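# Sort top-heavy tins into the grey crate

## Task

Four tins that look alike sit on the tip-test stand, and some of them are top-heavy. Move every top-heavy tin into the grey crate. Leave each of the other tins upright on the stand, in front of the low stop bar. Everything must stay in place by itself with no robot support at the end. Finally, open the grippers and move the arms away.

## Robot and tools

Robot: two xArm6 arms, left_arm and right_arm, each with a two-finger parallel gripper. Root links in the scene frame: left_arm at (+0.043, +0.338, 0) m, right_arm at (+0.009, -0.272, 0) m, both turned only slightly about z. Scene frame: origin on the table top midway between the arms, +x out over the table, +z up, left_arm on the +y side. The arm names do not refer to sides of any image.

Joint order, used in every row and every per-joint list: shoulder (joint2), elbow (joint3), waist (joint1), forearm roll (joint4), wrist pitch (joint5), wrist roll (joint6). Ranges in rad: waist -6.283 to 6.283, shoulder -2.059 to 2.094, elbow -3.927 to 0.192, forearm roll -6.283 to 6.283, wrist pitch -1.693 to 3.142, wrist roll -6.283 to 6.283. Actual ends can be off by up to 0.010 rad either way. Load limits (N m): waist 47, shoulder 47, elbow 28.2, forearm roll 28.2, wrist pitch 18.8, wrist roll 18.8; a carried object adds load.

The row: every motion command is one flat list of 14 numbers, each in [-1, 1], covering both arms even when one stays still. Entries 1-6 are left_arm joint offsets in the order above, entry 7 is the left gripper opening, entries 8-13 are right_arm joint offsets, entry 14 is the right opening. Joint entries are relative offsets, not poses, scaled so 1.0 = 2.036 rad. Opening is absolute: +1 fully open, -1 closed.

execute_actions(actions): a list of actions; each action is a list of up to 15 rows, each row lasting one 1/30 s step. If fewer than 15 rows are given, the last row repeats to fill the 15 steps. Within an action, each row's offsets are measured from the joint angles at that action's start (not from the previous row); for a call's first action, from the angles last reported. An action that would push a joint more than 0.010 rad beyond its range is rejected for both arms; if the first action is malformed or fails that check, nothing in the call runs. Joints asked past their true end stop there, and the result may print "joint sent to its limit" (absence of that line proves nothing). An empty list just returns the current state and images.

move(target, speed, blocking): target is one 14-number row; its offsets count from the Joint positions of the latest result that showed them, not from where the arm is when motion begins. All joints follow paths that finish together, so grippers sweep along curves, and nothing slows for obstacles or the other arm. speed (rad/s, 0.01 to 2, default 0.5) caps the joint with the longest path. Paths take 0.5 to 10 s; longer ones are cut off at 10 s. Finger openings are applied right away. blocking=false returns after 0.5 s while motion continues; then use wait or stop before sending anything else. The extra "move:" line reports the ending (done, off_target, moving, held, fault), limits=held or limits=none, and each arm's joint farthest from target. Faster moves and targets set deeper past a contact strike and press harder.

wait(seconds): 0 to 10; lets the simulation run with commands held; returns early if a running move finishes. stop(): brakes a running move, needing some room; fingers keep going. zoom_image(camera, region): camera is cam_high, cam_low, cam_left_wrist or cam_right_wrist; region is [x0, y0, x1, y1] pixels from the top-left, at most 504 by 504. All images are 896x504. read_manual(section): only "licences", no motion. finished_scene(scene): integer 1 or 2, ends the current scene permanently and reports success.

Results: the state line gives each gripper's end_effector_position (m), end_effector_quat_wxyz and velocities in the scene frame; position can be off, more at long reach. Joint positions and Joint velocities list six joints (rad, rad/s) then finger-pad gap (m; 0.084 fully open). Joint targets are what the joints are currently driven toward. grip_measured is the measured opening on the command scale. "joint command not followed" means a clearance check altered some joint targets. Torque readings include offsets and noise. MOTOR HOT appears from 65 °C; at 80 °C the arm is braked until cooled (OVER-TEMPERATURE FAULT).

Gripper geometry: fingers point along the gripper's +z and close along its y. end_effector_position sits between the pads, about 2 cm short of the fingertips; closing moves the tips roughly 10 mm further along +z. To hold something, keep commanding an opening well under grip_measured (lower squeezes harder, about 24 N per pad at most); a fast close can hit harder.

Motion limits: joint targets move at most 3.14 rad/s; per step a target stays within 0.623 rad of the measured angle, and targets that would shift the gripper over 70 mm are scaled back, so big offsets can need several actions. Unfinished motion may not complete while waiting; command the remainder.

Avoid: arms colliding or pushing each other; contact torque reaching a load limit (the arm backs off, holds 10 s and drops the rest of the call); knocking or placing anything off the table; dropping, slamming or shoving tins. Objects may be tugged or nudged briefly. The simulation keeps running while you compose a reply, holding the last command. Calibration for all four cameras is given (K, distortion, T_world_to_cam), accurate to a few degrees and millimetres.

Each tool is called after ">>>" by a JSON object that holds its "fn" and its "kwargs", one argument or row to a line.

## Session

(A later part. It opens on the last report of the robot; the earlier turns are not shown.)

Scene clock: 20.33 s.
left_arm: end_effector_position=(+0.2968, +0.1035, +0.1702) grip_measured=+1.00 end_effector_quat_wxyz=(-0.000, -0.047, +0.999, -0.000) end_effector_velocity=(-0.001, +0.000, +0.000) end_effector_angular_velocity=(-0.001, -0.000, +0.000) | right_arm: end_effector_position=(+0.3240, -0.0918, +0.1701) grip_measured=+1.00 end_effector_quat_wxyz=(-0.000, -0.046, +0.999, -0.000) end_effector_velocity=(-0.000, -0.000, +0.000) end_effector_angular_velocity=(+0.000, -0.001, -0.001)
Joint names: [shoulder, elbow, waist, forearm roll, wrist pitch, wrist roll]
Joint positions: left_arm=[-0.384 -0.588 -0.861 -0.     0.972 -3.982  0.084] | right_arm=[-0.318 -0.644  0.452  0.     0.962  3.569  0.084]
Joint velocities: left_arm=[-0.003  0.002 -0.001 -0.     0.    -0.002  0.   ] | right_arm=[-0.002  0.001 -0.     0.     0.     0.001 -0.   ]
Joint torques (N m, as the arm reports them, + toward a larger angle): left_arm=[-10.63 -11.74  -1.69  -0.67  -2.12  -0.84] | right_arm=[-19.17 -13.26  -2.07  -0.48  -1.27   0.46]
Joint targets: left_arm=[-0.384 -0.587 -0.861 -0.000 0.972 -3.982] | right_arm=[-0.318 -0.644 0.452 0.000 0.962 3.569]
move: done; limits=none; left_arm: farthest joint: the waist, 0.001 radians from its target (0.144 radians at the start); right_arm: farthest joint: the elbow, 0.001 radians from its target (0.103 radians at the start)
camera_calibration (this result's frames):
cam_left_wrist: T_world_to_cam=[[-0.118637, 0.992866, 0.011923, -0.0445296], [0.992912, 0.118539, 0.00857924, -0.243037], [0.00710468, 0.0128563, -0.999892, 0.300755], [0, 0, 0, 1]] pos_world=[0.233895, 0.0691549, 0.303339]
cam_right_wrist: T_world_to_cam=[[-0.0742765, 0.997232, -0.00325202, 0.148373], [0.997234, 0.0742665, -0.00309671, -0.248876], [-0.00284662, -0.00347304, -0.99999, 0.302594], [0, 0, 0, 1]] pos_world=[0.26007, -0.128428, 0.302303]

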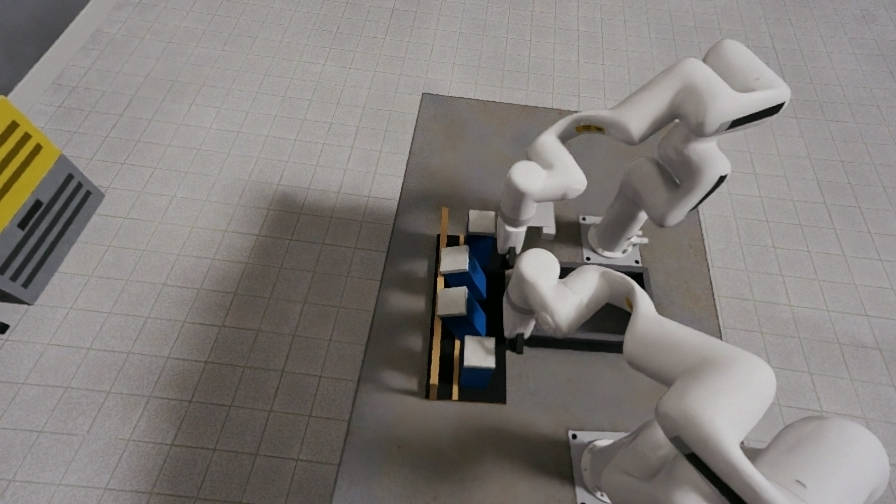

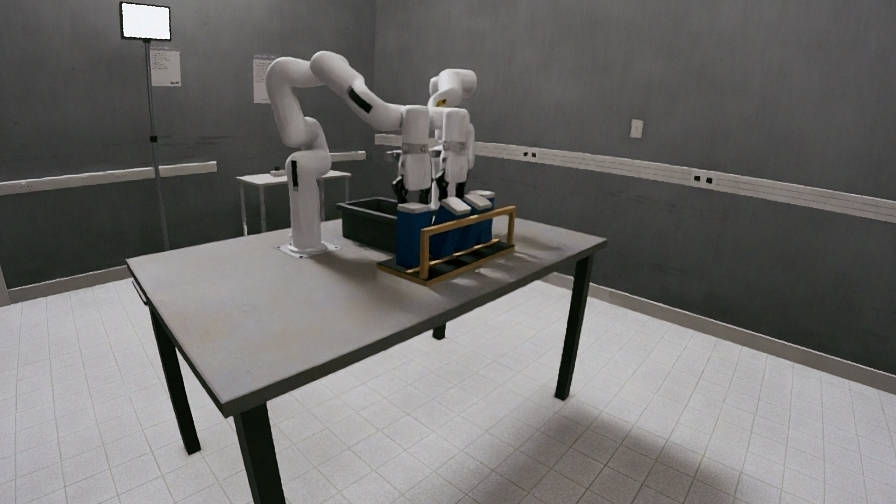

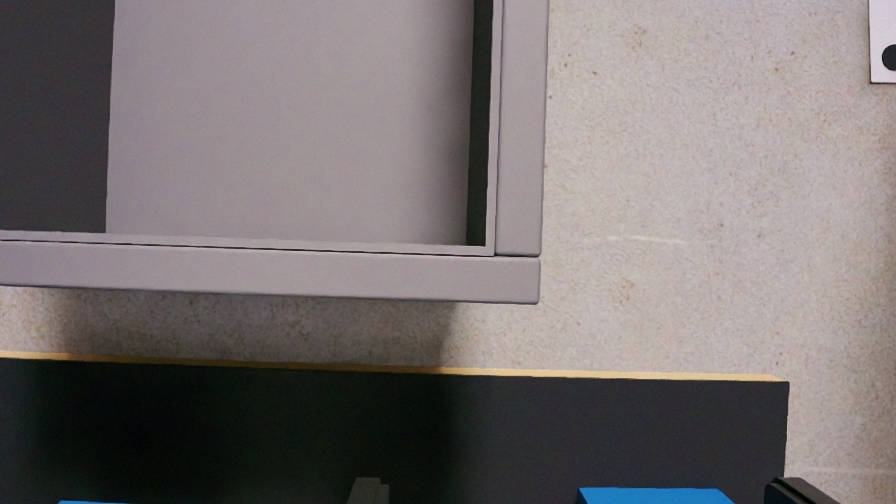

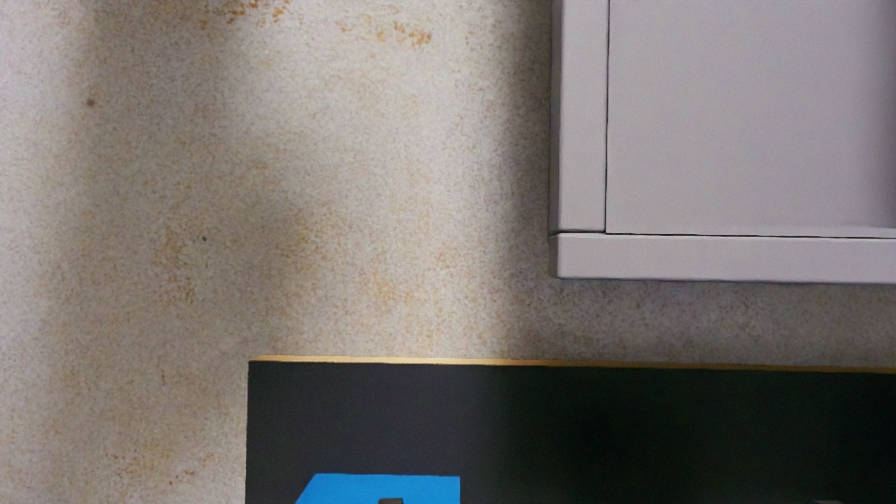

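>>> {"fn": "move", "kwargs": {
  "target": [0.0863,-0.0622,-0.0471,0,-0.0241,-0.0473,1,-0.0435,-0.121,0,0,0.1645,0,1],
  "speed": 0.4
}}

>>> {"fn": "move", "kwargs": {
  "target": [0.0632,-0.0656,0.0552,0,0.0024,0.0552,1,0,0,0,0,0,0,1],
  "speed": 0.2
}}

Scene clock: 24.57 s.
left_arm: end_effector_position=(+0.3023, +0.0477, +0.1600) grip_measured=+1.00 end_effector_quat_wxyz=(+0.000, -0.047, +0.999, -0.000) end_effector_velocity=(+0.000, -0.001, +0.000) end_effector_angular_velocity=(-0.001, -0.001, -0.000) | right_arm: end_effector_position=(+0.3241, -0.0917, +0.2796) grip_measured=+1.00 end_effector_quat_wxyz=(-0.000, -0.046, +0.999, -0.000) end_effector_velocity=(+0.000, +0.000, +0.002) end_effector_angular_velocity=(+0.001, -0.001, -0.001)
Joint names: [shoulder, elbow, waist, forearm roll, wrist pitch, wrist roll]
Joint positions: left_arm=[-0.209 -0.714 -0.957 -0.     0.923 -4.079  0.084] | right_arm=[-0.406 -0.89   0.452  0.     1.297  3.569  0.084]
Joint velocities: left_arm=[ 0.001 -0.001 -0.001  0.    -0.001 -0.001 -0.   ] | right_arm=[-0.001 -0.003 -0.     0.     0.003  0.    -0.   ]
Joint torques (N m, as the arm reports them, + toward a larger angle): left_arm=[-13.74 -11.33  -1.76  -0.52  -1.99  -0.75] | right_arm=[-17.71 -13.92  -1.98  -0.62  -1.22   0.43]
Joint targets: left_arm=[-0.208 -0.714 -0.957 -0.000 0.923 -4.079] | right_arm=[-0.406 -0.890 0.452 0.000 1.297 3.569]
move: done; limits=none; left_arm: farthest joint: the waist, 0.000 radians from its target (0.096 radians at the start); right_arm: farthest joint: the shoulder, 0.001 radians from its target (0.089 radians at the start)
camera_calibration (this result's frames):
cam_left_wrist: T_world_to_cam=[[-0.119121, 0.992809, 0.0118603, 0.0118071], [0.992854, 0.119023, 0.00861579, -0.241811], [0.00714218, 0.0128019, -0.999893, 0.291202], [0, 0, 0, 1]] pos_world=[0.239409, 0.013331, 0.293114]
cam_right_wrist: T_world_to_cam=[[-0.0743013, 0.99723, -0.00342125, 0.148714], [0.997231, 0.0742894, -0.00348314, -0.24856], [-0.00321933, -0.00367057, -0.999988, 0.412219], [0, 0, 0, 1]] pos_world=[0.260249, -0.128324, 0.411857]

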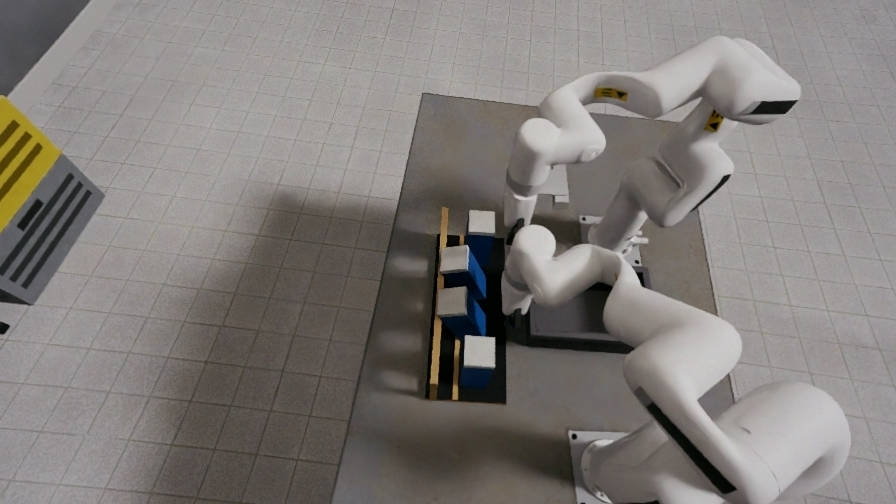

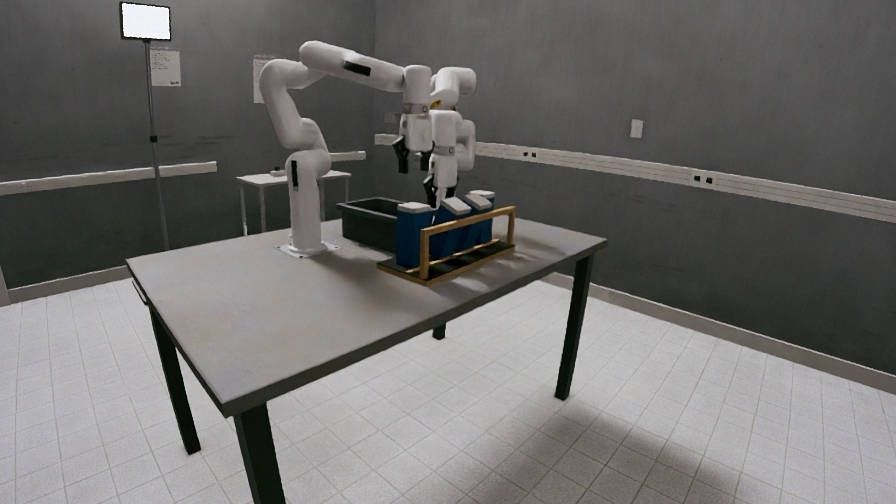

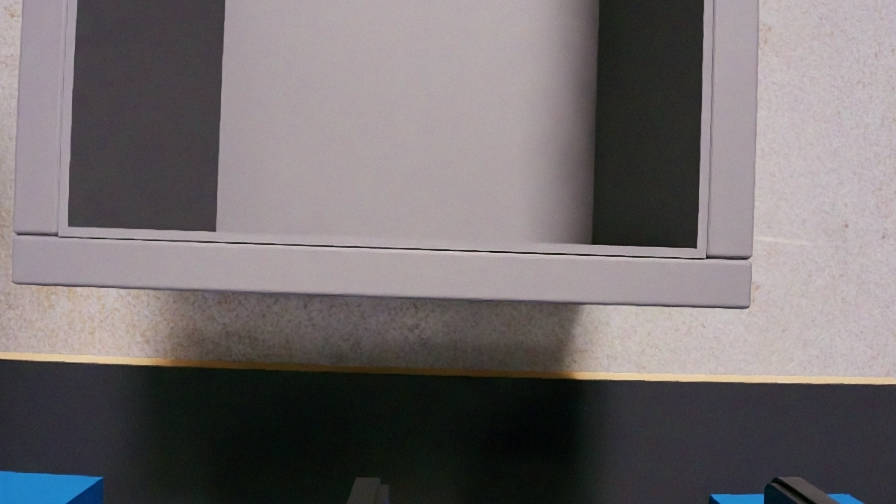

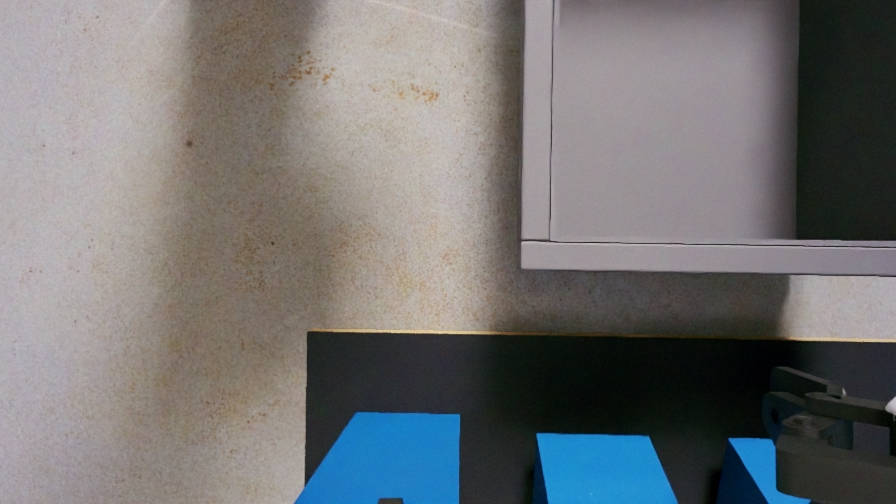

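Scene clock: 25.73 s.
left_arm: end_effector_position=(+0.3613, +0.0533, +0.1600) grip_measured=+1.00 end_effector_quat_wxyz=(+0.000, -0.047, +0.999, -0.000) end_effector_velocity=(+0.001, +0.000, -0.000) end_effector_angular_velocity=(+0.001, +0.000, +0.000) | right_arm: end_effector_position=(+0.3241, -0.0917, +0.2796) grip_measured=+1.00 end_effector_quat_wxyz=(-0.000, -0.046, +0.999, -0.000) end_effector_velocity=(-0.001, -0.001, -0.001) end_effector_angular_velocity=(-0.002, +0.003, +0.000)
Joint names: [shoulder, elbow, waist, forearm roll, wrist pitch, wrist roll]
Joint positions: left_arm=[-0.08  -0.847 -0.845 -0.     0.927 -3.966  0.084] | right_arm=[-0.406 -0.89   0.452  0.     1.297  3.569  0.084]
Joint velocities: left_arm=[ 0.002 -0.002  0.002  0.     0.001  0.002  0.   ] | right_arm=[ 0.     0.002 -0.    -0.001  0.001 -0.     0.   ]
Joint torques (N m, as the arm reports them, + toward a larger angle): left_arm=[-15.92 -11.29  -1.82  -0.63  -1.95  -0.87] | right_arm=[-17.89 -13.97  -2.08  -0.62  -1.27   0.43]
Joint targets: left_arm=[-0.080 -0.848 -0.844 -0.000 0.927 -3.966] | right_arm=[-0.406 -0.890 0.452 0.000 1.297 3.569]
move: done; limits=none; left_arm: farthest joint: the waist, 0.000 radians from its target (0.112 radians at the start); right_arm: farthest joint: the waist, 0.000 radians from its target (0.000 radians at the start)
camera_calibration (this result's frames):
cam_left_wrist: T_world_to_cam=[[-0.118964, 0.992828, 0.0118382, 0.0132482], [0.992873, 0.118866, 0.00865989, -0.301064], [0.00719063, 0.012784, -0.999892, 0.290736], [0, 0, 0, 1]] pos_world=[0.298404, 0.0189163, 0.293155]
cam_right_wrist: T_world_to_cam=[[-0.0743013, 0.99723, -0.00342126, 0.148714], [0.997231, 0.0742894, -0.0034835, -0.24856], [-0.00321969, -0.00367061, -0.999988, 0.412219], [0, 0, 0, 1]] pos_world=[0.260249, -0.128324, 0.411857]

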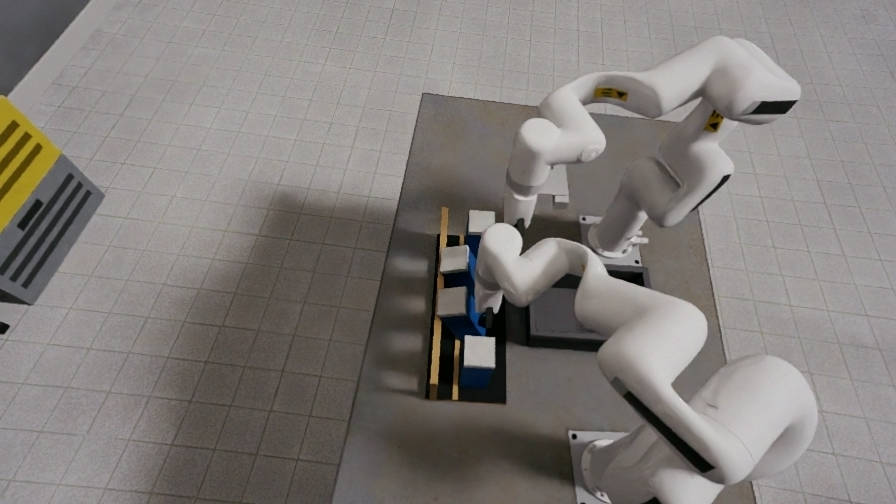

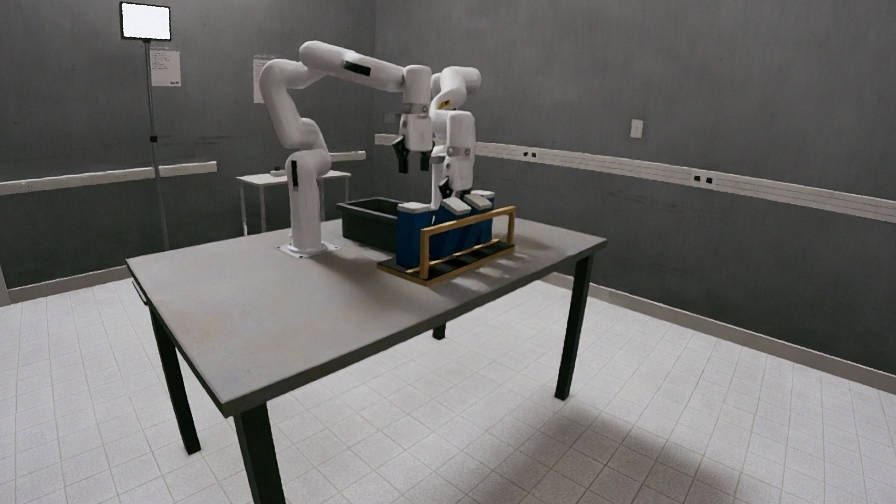

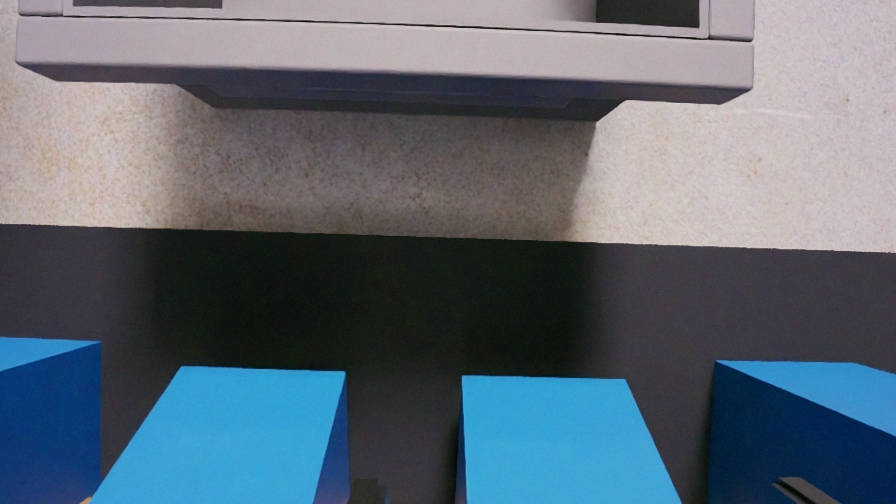

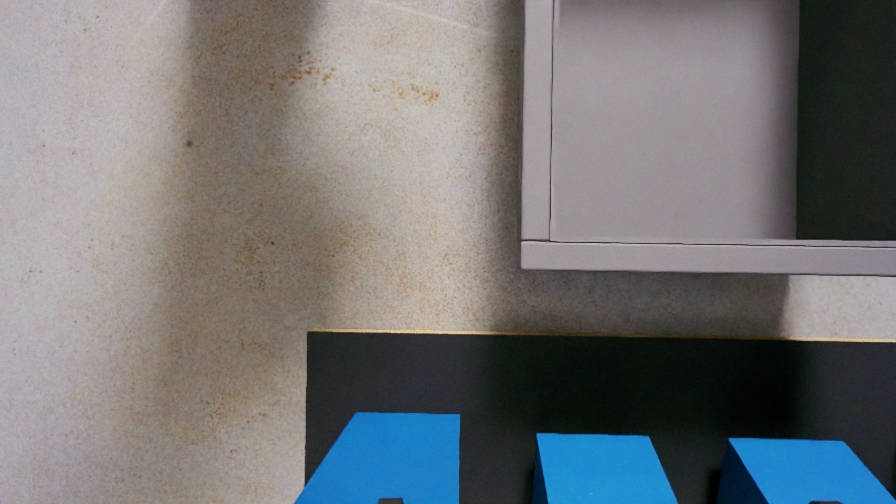

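>>> {"fn": "move", "kwargs": {
  "target": [0.0681,-0.0791,0.0495,0,0.011,0.0492,1,0,0,0,0,0,0,1],
  "speed": 0.2
}}

>>> {"fn": "move", "kwargs": {
  "target": [0,0,0,0,0,0,-0.2,0,0,0,0,0,0,1]
}}

>>> {"fn": "zoom_image", "kwargs": {
  "camera": "cam_low",
  "region": [320, 140, 560, 300]
}}

Scene clock: 27.87 s.
left_arm: end_effector_position=(+0.4227, +0.0616, +0.1603) grip_measured=+1.00 end_effector_quat_wxyz=(+0.000, -0.047, +0.999, -0.000) end_effector_velocity=(+0.001, +0.000, -0.000) end_effector_angular_velocity=(+0.000, +0.000, -0.001) | right_arm: end_effector_position=(+0.3241, -0.0917, +0.2796) grip_measured=+1.00 end_effector_quat_wxyz=(-0.000, -0.046, +0.999, -0.000) end_effector_velocity=(+0.000, +0.001, -0.000) end_effector_angular_velocity=(+0.001, -0.000, -0.001)
Joint names: [shoulder, elbow, waist, forearm roll, wrist pitch, wrist roll]
Joint positions: left_arm=[ 0.058 -1.008 -0.744 -0.     0.95  -3.866  0.084] | right_arm=[-0.406 -0.89   0.452  0.     1.297  3.569  0.084]
Joint velocities: left_arm=[ 0.003 -0.003  0.001 -0.     0.001  0.002  0.   ] | right_arm=[ 0.001 -0.001  0.001  0.001 -0.001  0.001 -0.   ]
Joint torques (N m, as the arm reports them, + toward a larger angle): left_arm=[-18.65 -11.49  -1.62  -0.59  -2.01  -0.74] | right_arm=[-17.78 -14.03  -2.23  -0.57  -1.22   0.45]
Joint targets: left_arm=[0.058 -1.008 -0.744 -0.000 0.950 -3.866] | right_arm=[-0.406 -0.890 0.452 0.000 1.297 3.569]
move: done; limits=none; left_arm: farthest joint: the shoulder, 0.001 radians from its target (0.139 radians at the start); right_arm: farthest joint: the waist, 0.000 radians from its target (0.000 radians at the start)
camera_calibration (this result's frames):
cam_left_wrist: T_world_to_cam=[[-0.119429, 0.992772, 0.011821, 0.0125083], [0.992816, 0.119331, 0.00870453, -0.362975], [0.00723101, 0.0127756, -0.999892, 0.290441], [0, 0, 0, 1]] pos_world=[0.359761, 0.0271858, 0.293421]
cam_right_wrist: T_world_to_cam=[[-0.0743011, 0.99723, -0.00342121, 0.148714], [0.997231, 0.0742892, -0.00348326, -0.24856], [-0.00321945, -0.00367054, -0.999988, 0.412219], [0, 0, 0, 1]] pos_world=[0.260249, -0.128324, 0.411857]

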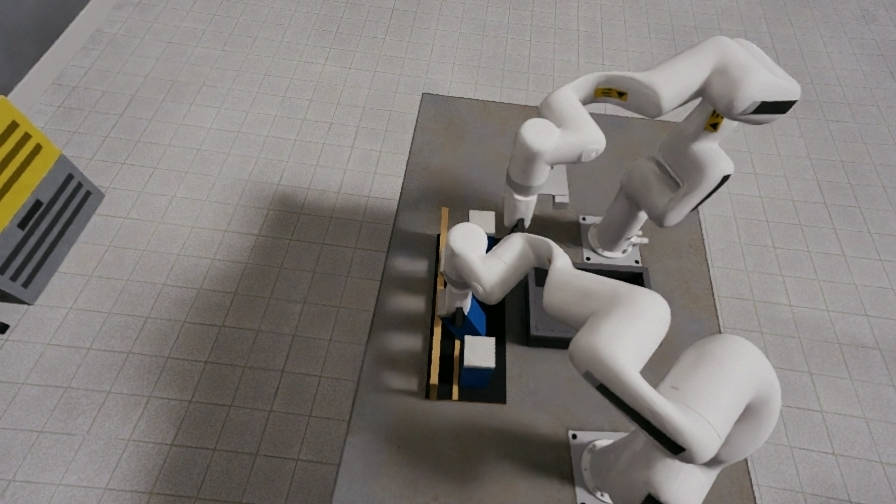

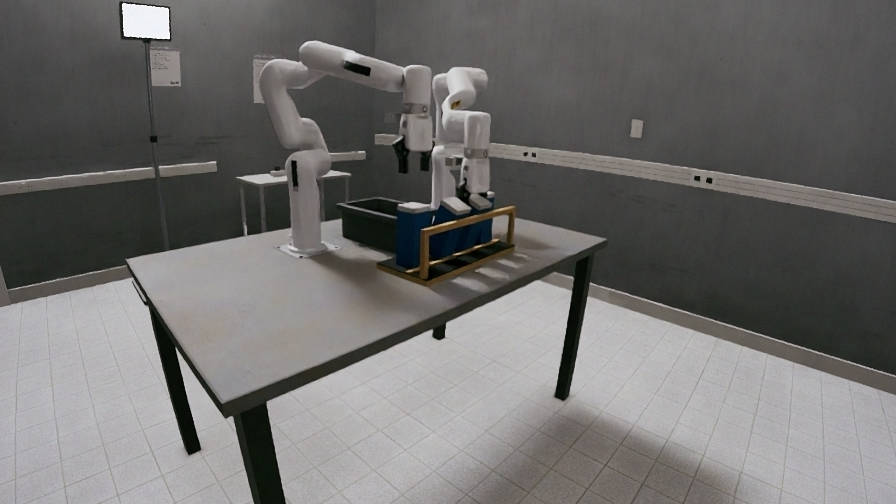

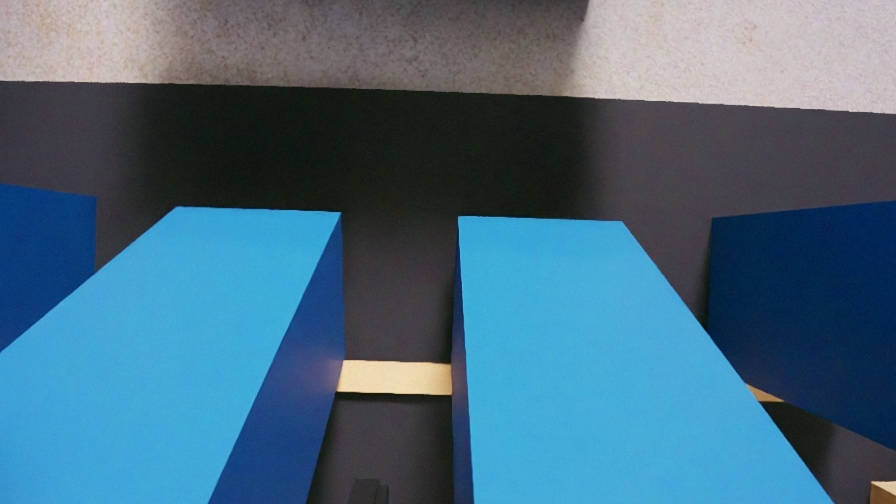

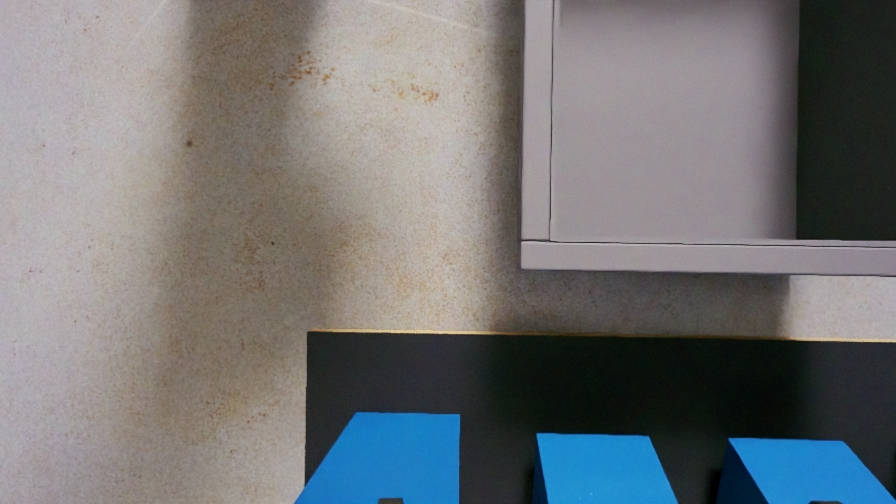

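Scene clock: 28.37 s.
left_arm: end_effector_position=(+0.4228, +0.0617, +0.1604) grip_measured=+0.50 end_effector_quat_wxyz=(+0.000, -0.047, +0.999, -0.000) end_effector_velocity=(+0.001, -0.000, +0.001) end_effector_angular_velocity=(-0.002, -0.002, +0.001) | right_arm: end_effector_position=(+0.3241, -0.0917, +0.2796) grip_measured=+1.00 end_effector_quat_wxyz=(-0.000, -0.046, +0.999, -0.000) end_effector_velocity=(+0.000, +0.000, -0.000) end_effector_angular_velocity=(-0.000, +0.000, -0.000)
Joint names: [shoulder, elbow, waist, forearm roll, wrist pitch, wrist roll]
Joint positions: left_arm=[ 0.058 -1.008 -0.744  0.     0.95  -3.866  0.065] | right_arm=[-0.406 -0.89   0.452  0.     1.297  3.569  0.084]
Joint velocities: left_arm=[-0.001 -0.002  0.    -0.    -0.    -0.001  0.   ] | right_arm=[ 0.001 -0.001  0.    -0.    -0.     0.     0.   ]
Joint torques (N m, as the arm reports them, + toward a larger angle): left_arm=[-17.69 -11.27  -2.87  -0.89  -2.62  -0.87] | right_arm=[-17.7  -13.94  -1.98  -0.6   -1.22   0.41]
Joint targets: left_arm=[0.058 -1.008 -0.744 -0.000 0.950 -3.866] | right_arm=[-0.406 -0.890 0.452 0.000 1.297 3.569]
move: done; limits=none; left_arm: farthest joint: the waist, 0.000 radians from its target (0.000 radians at the start); right_arm: farthest joint: the waist, 0.000 radians from its target (0.000 radians at the start)
camera_calibration (this result's frames):
cam_left_wrist: T_world_to_cam=[[-0.119508, 0.992763, 0.011826, 0.0124703], [0.992806, 0.119407, 0.00888697, -0.363095], [0.00741054, 0.0128029, -0.999891, 0.290477], [0, 0, 0, 1]] pos_world=[0.35982, 0.0272572, 0.293524]
cam_right_wrist: T_world_to_cam=[[-0.0743011, 0.99723, -0.00342117, 0.148714], [0.997231, 0.0742892, -0.00348319, -0.24856], [-0.00321938, -0.0036705, -0.999988, 0.412219], [0, 0, 0, 1]] pos_world=[0.260249, -0.128324, 0.411857]

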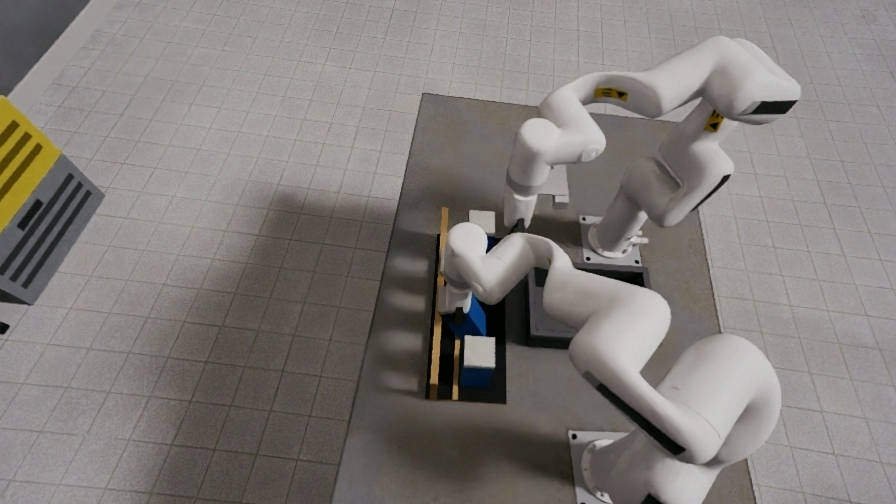

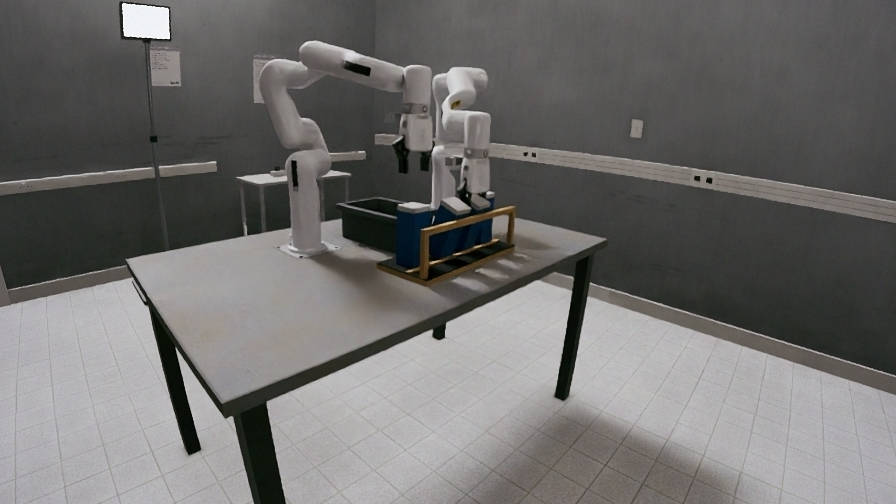

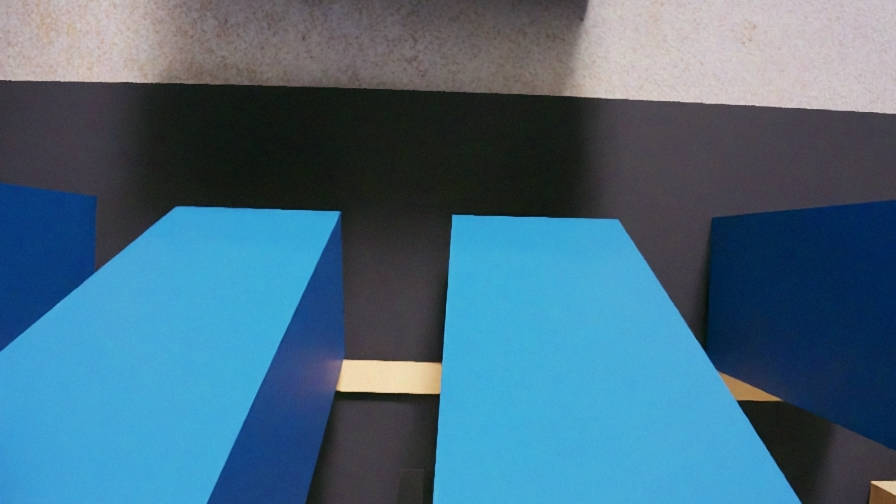

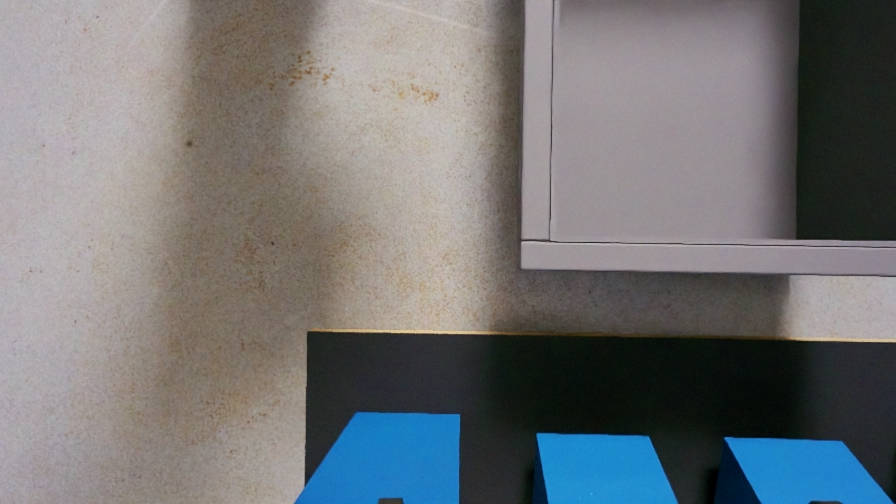

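Region (320, 140, 560, 300) of cam_low's 896x504 image, scaled by 2.100, with more detail than that image has.

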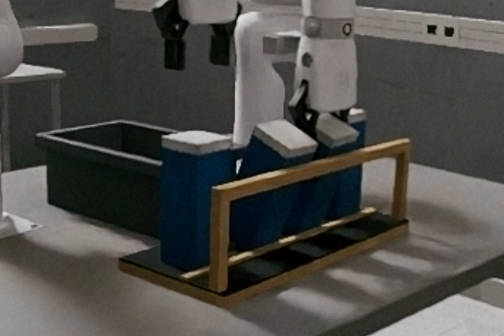

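>>> {"fn": "move", "kwargs": {
  "target": [-0.0472,-0.1598,0,0,0.207,0,-0.2,0,0,-0.25,0,0,0,1],
  "speed": 0.4
}}

>>> {"fn": "move", "kwargs": {
  "target": [-0.3215,0.3285,-0.2943,0,-0.169,0.3558,-0.2,0,0,0,0,0,0,1],
  "speed": 0.5
}}

>>> {"fn": "zoom_image", "kwargs": {
  "camera": "cam_low",
  "region": [280, 60, 560, 300]
}}

Scene clock: 33.43 s.
left_arm: end_effector_position=(+0.4228, +0.0617, +0.3099) grip_measured=+0.49 end_effector_quat_wxyz=(+0.000, -0.047, +0.999, -0.000) end_effector_velocity=(+0.000, +0.000, +0.002) end_effector_angular_velocity=(-0.001, -0.003, -0.000) | right_arm: end_effector_position=(+0.3722, -0.2680, +0.2796) grip_measured=+1.00 end_effector_quat_wxyz=(-0.000, +0.206, +0.978, -0.000) end_effector_velocity=(+0.000, -0.001, +0.000) end_effector_angular_velocity=(-0.001, -0.001, -0.002)
Joint names: [shoulder, elbow, waist, forearm roll, wrist pitch, wrist roll]
Joint positions: left_arm=[-0.038 -1.333 -0.744  0.     1.371 -3.866  0.065] | right_arm=[-0.406 -0.89  -0.057  0.     1.297  3.569  0.084]
Joint velocities: left_arm=[-0.002 -0.003  0.     0.001  0.001  0.    -0.   ] | right_arm=[-0.001 -0.    -0.003 -0.001 -0.    -0.    -0.   ]
Joint torques (N m, as the arm reports them, + toward a larger angle): left_arm=[-18.95 -13.19  -1.45  -0.57  -2.34  -0.86] | right_arm=[-17.81 -13.99  -2.21  -0.69  -1.24   0.4 ]
Joint targets: left_arm=[-0.038 -1.334 -0.744 0.000 1.371 -3.866] | right_arm=[-0.406 -0.890 -0.057 0.000 1.297 3.569]
move: done; limits=none; left_arm: farthest joint: the waist, 0.000 radians from its target (0.000 radians at the start); right_arm: farthest joint: the waist, 0.000 radians from its target (0.509 radians at the start)
camera_calibration (this result's frames):
cam_left_wrist: T_world_to_cam=[[-0.119505, 0.99276, 0.0120976, 0.0106362], [0.992808, 0.119406, 0.00859892, -0.364357], [0.00709214, 0.0130383, -0.99989, 0.440063], [0, 0, 0, 1]] pos_world=[0.359887, 0.0272095, 0.443019]
cam_right_wrist: T_world_to_cam=[[0.420569, 0.907254, -0.00339876, 0.119783], [0.907249, -0.42058, -0.00349006, -0.382545], [-0.00459582, -0.00161571, -0.999988, 0.412792], [0, 0, 0, 1]] pos_world=[0.298584, -0.268897, 0.411859]

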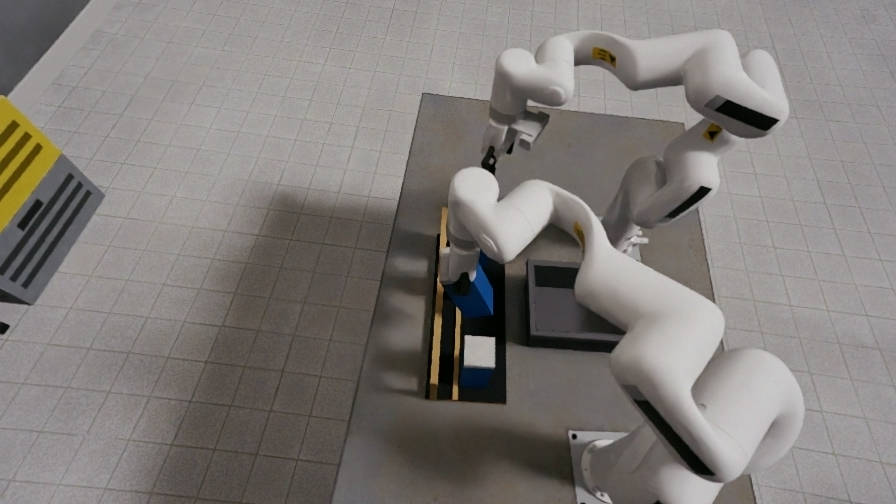

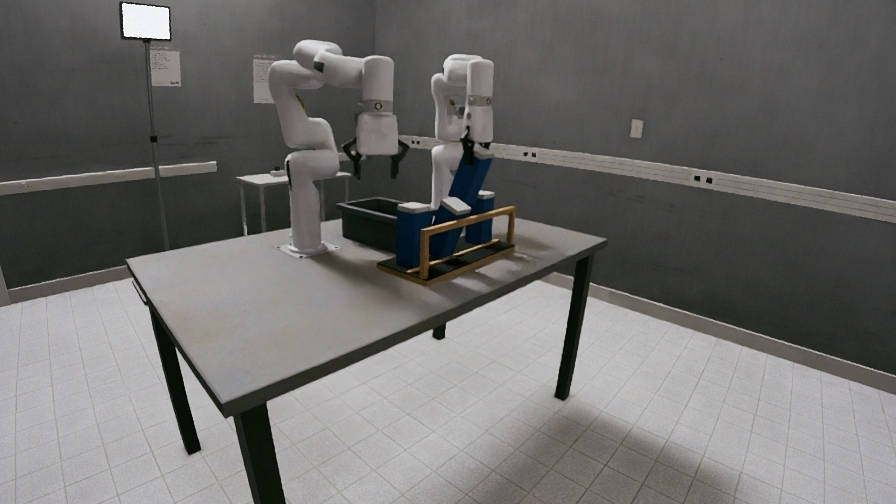

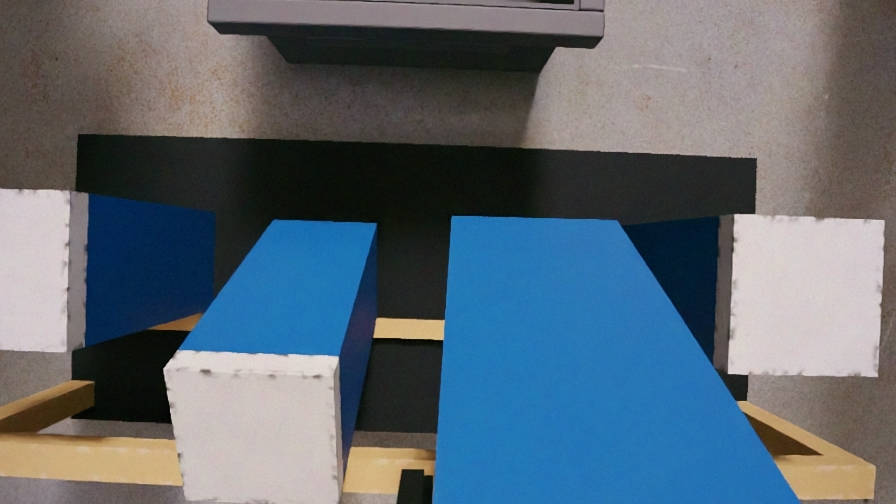

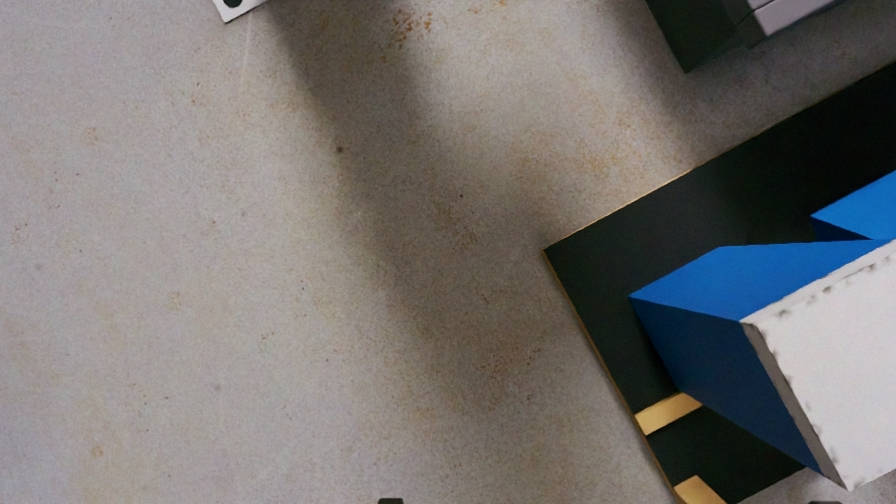

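Scene clock: 35.50 s.
left_arm: end_effector_position=(+0.1654, -0.0047, +0.3099) grip_measured=+0.49 end_effector_quat_wxyz=(+0.134, +0.568, +0.806, -0.095) end_effector_velocity=(-0.001, +0.000, -0.000) end_effector_angular_velocity=(-0.001, -0.002, -0.005) | right_arm: end_effector_position=(+0.3722, -0.2680, +0.2796) grip_measured=+1.00 end_effector_quat_wxyz=(-0.000, +0.206, +0.978, -0.000) end_effector_velocity=(-0.000, -0.001, +0.000) end_effector_angular_velocity=(-0.000, +0.001, -0.000)
Joint names: [shoulder, elbow, waist, forearm roll, wrist pitch, wrist roll]
Joint positions: left_arm=[-0.692 -0.665 -1.343  0.     1.027 -3.142  0.065] | right_arm=[-0.406 -0.89  -0.057  0.     1.297  3.569  0.084]
Joint velocities: left_arm=[-0.004  0.004 -0.002  0.001 -0.001  0.003  0.   ] | right_arm=[-0.    -0.001 -0.001 -0.     0.002 -0.001 -0.   ]
Joint torques (N m, as the arm reports them, + toward a larger angle): left_arm=[ -7.68 -13.99  -1.82  -0.49  -3.64  -0.84] | right_arm=[-17.98 -14.06  -2.04  -0.56  -1.14   0.43]
Joint targets: left_arm=[-0.693 -0.664 -1.343 0.000 1.027 -3.142] | right_arm=[-0.406 -0.890 -0.057 0.000 1.297 3.569]
move: done; limits=none; left_arm: farthest joint: the elbow, 0.001 radians from its target (0.669 radians at the start); right_arm: farthest joint: the waist, 0.000 radians from its target (0.000 radians at the start)
camera_calibration (this result's frames):
cam_left_wrist: T_world_to_cam=[[0.93216, 0.362033, 0.00321874, -0.128435], [0.340546, -0.879785, 0.331673, -0.0977898], [0.122908, -0.308076, -0.943389, 0.404544], [0, 0, 0, 1]] pos_world=[0.103302, 0.0850941, 0.41449]
cam_right_wrist: T_world_to_cam=[[0.420569, 0.907254, -0.00339873, 0.119783], [0.907249, -0.42058, -0.0034901, -0.382545], [-0.00459584, -0.00161567, -0.999988, 0.412792], [0, 0, 0, 1]] pos_world=[0.298584, -0.268897, 0.411859]

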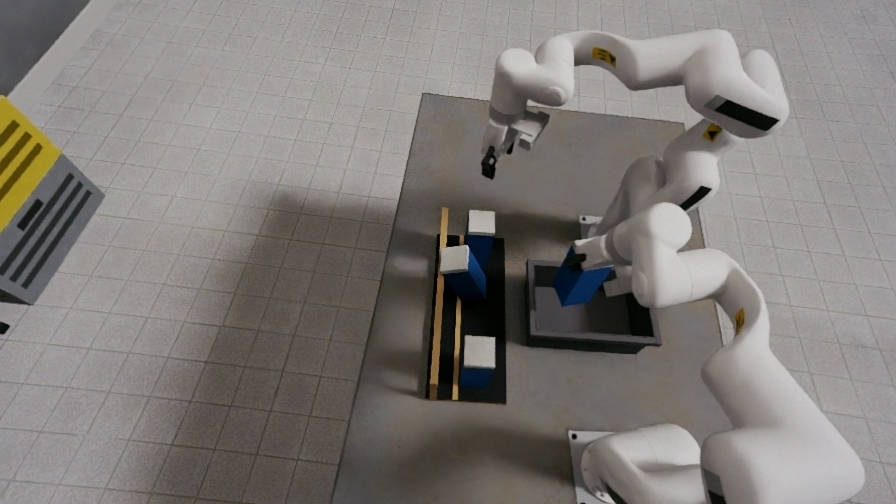

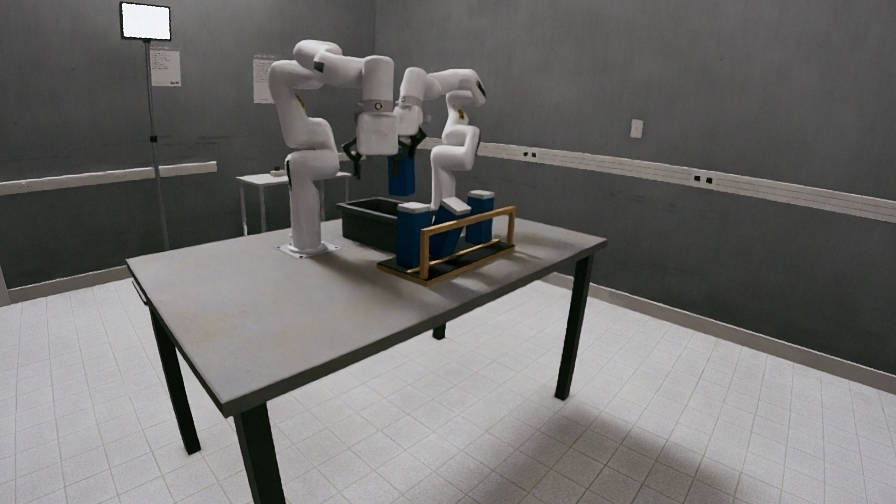

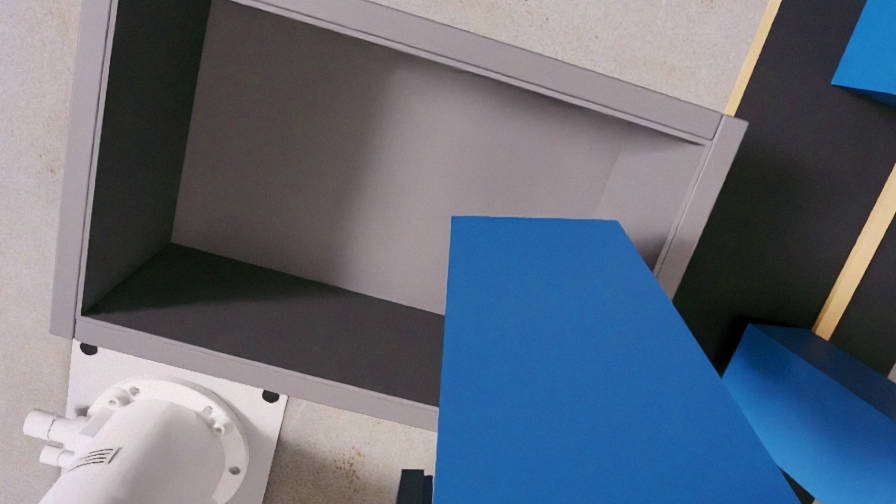

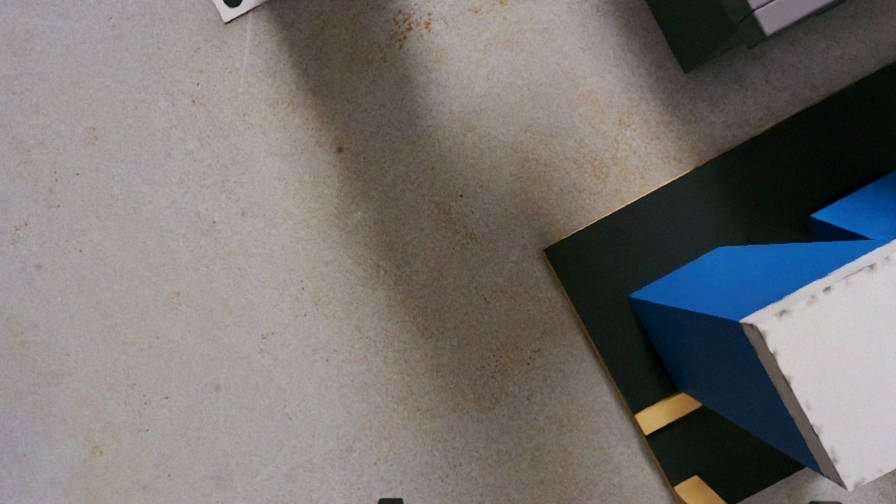

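Region (280, 60, 560, 300) of cam_low's 896x504 image, scaled by 1.800, with more detail than that image has; it fills the top 432 rows of this view, and the rest is white.

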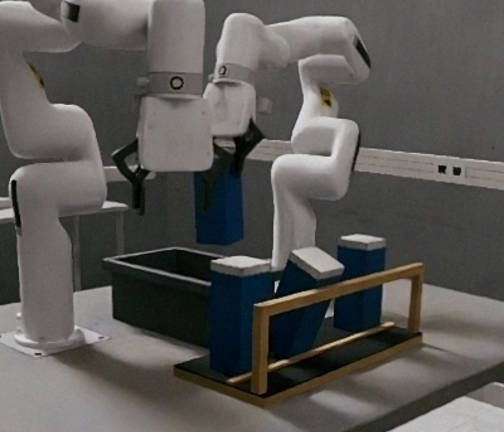

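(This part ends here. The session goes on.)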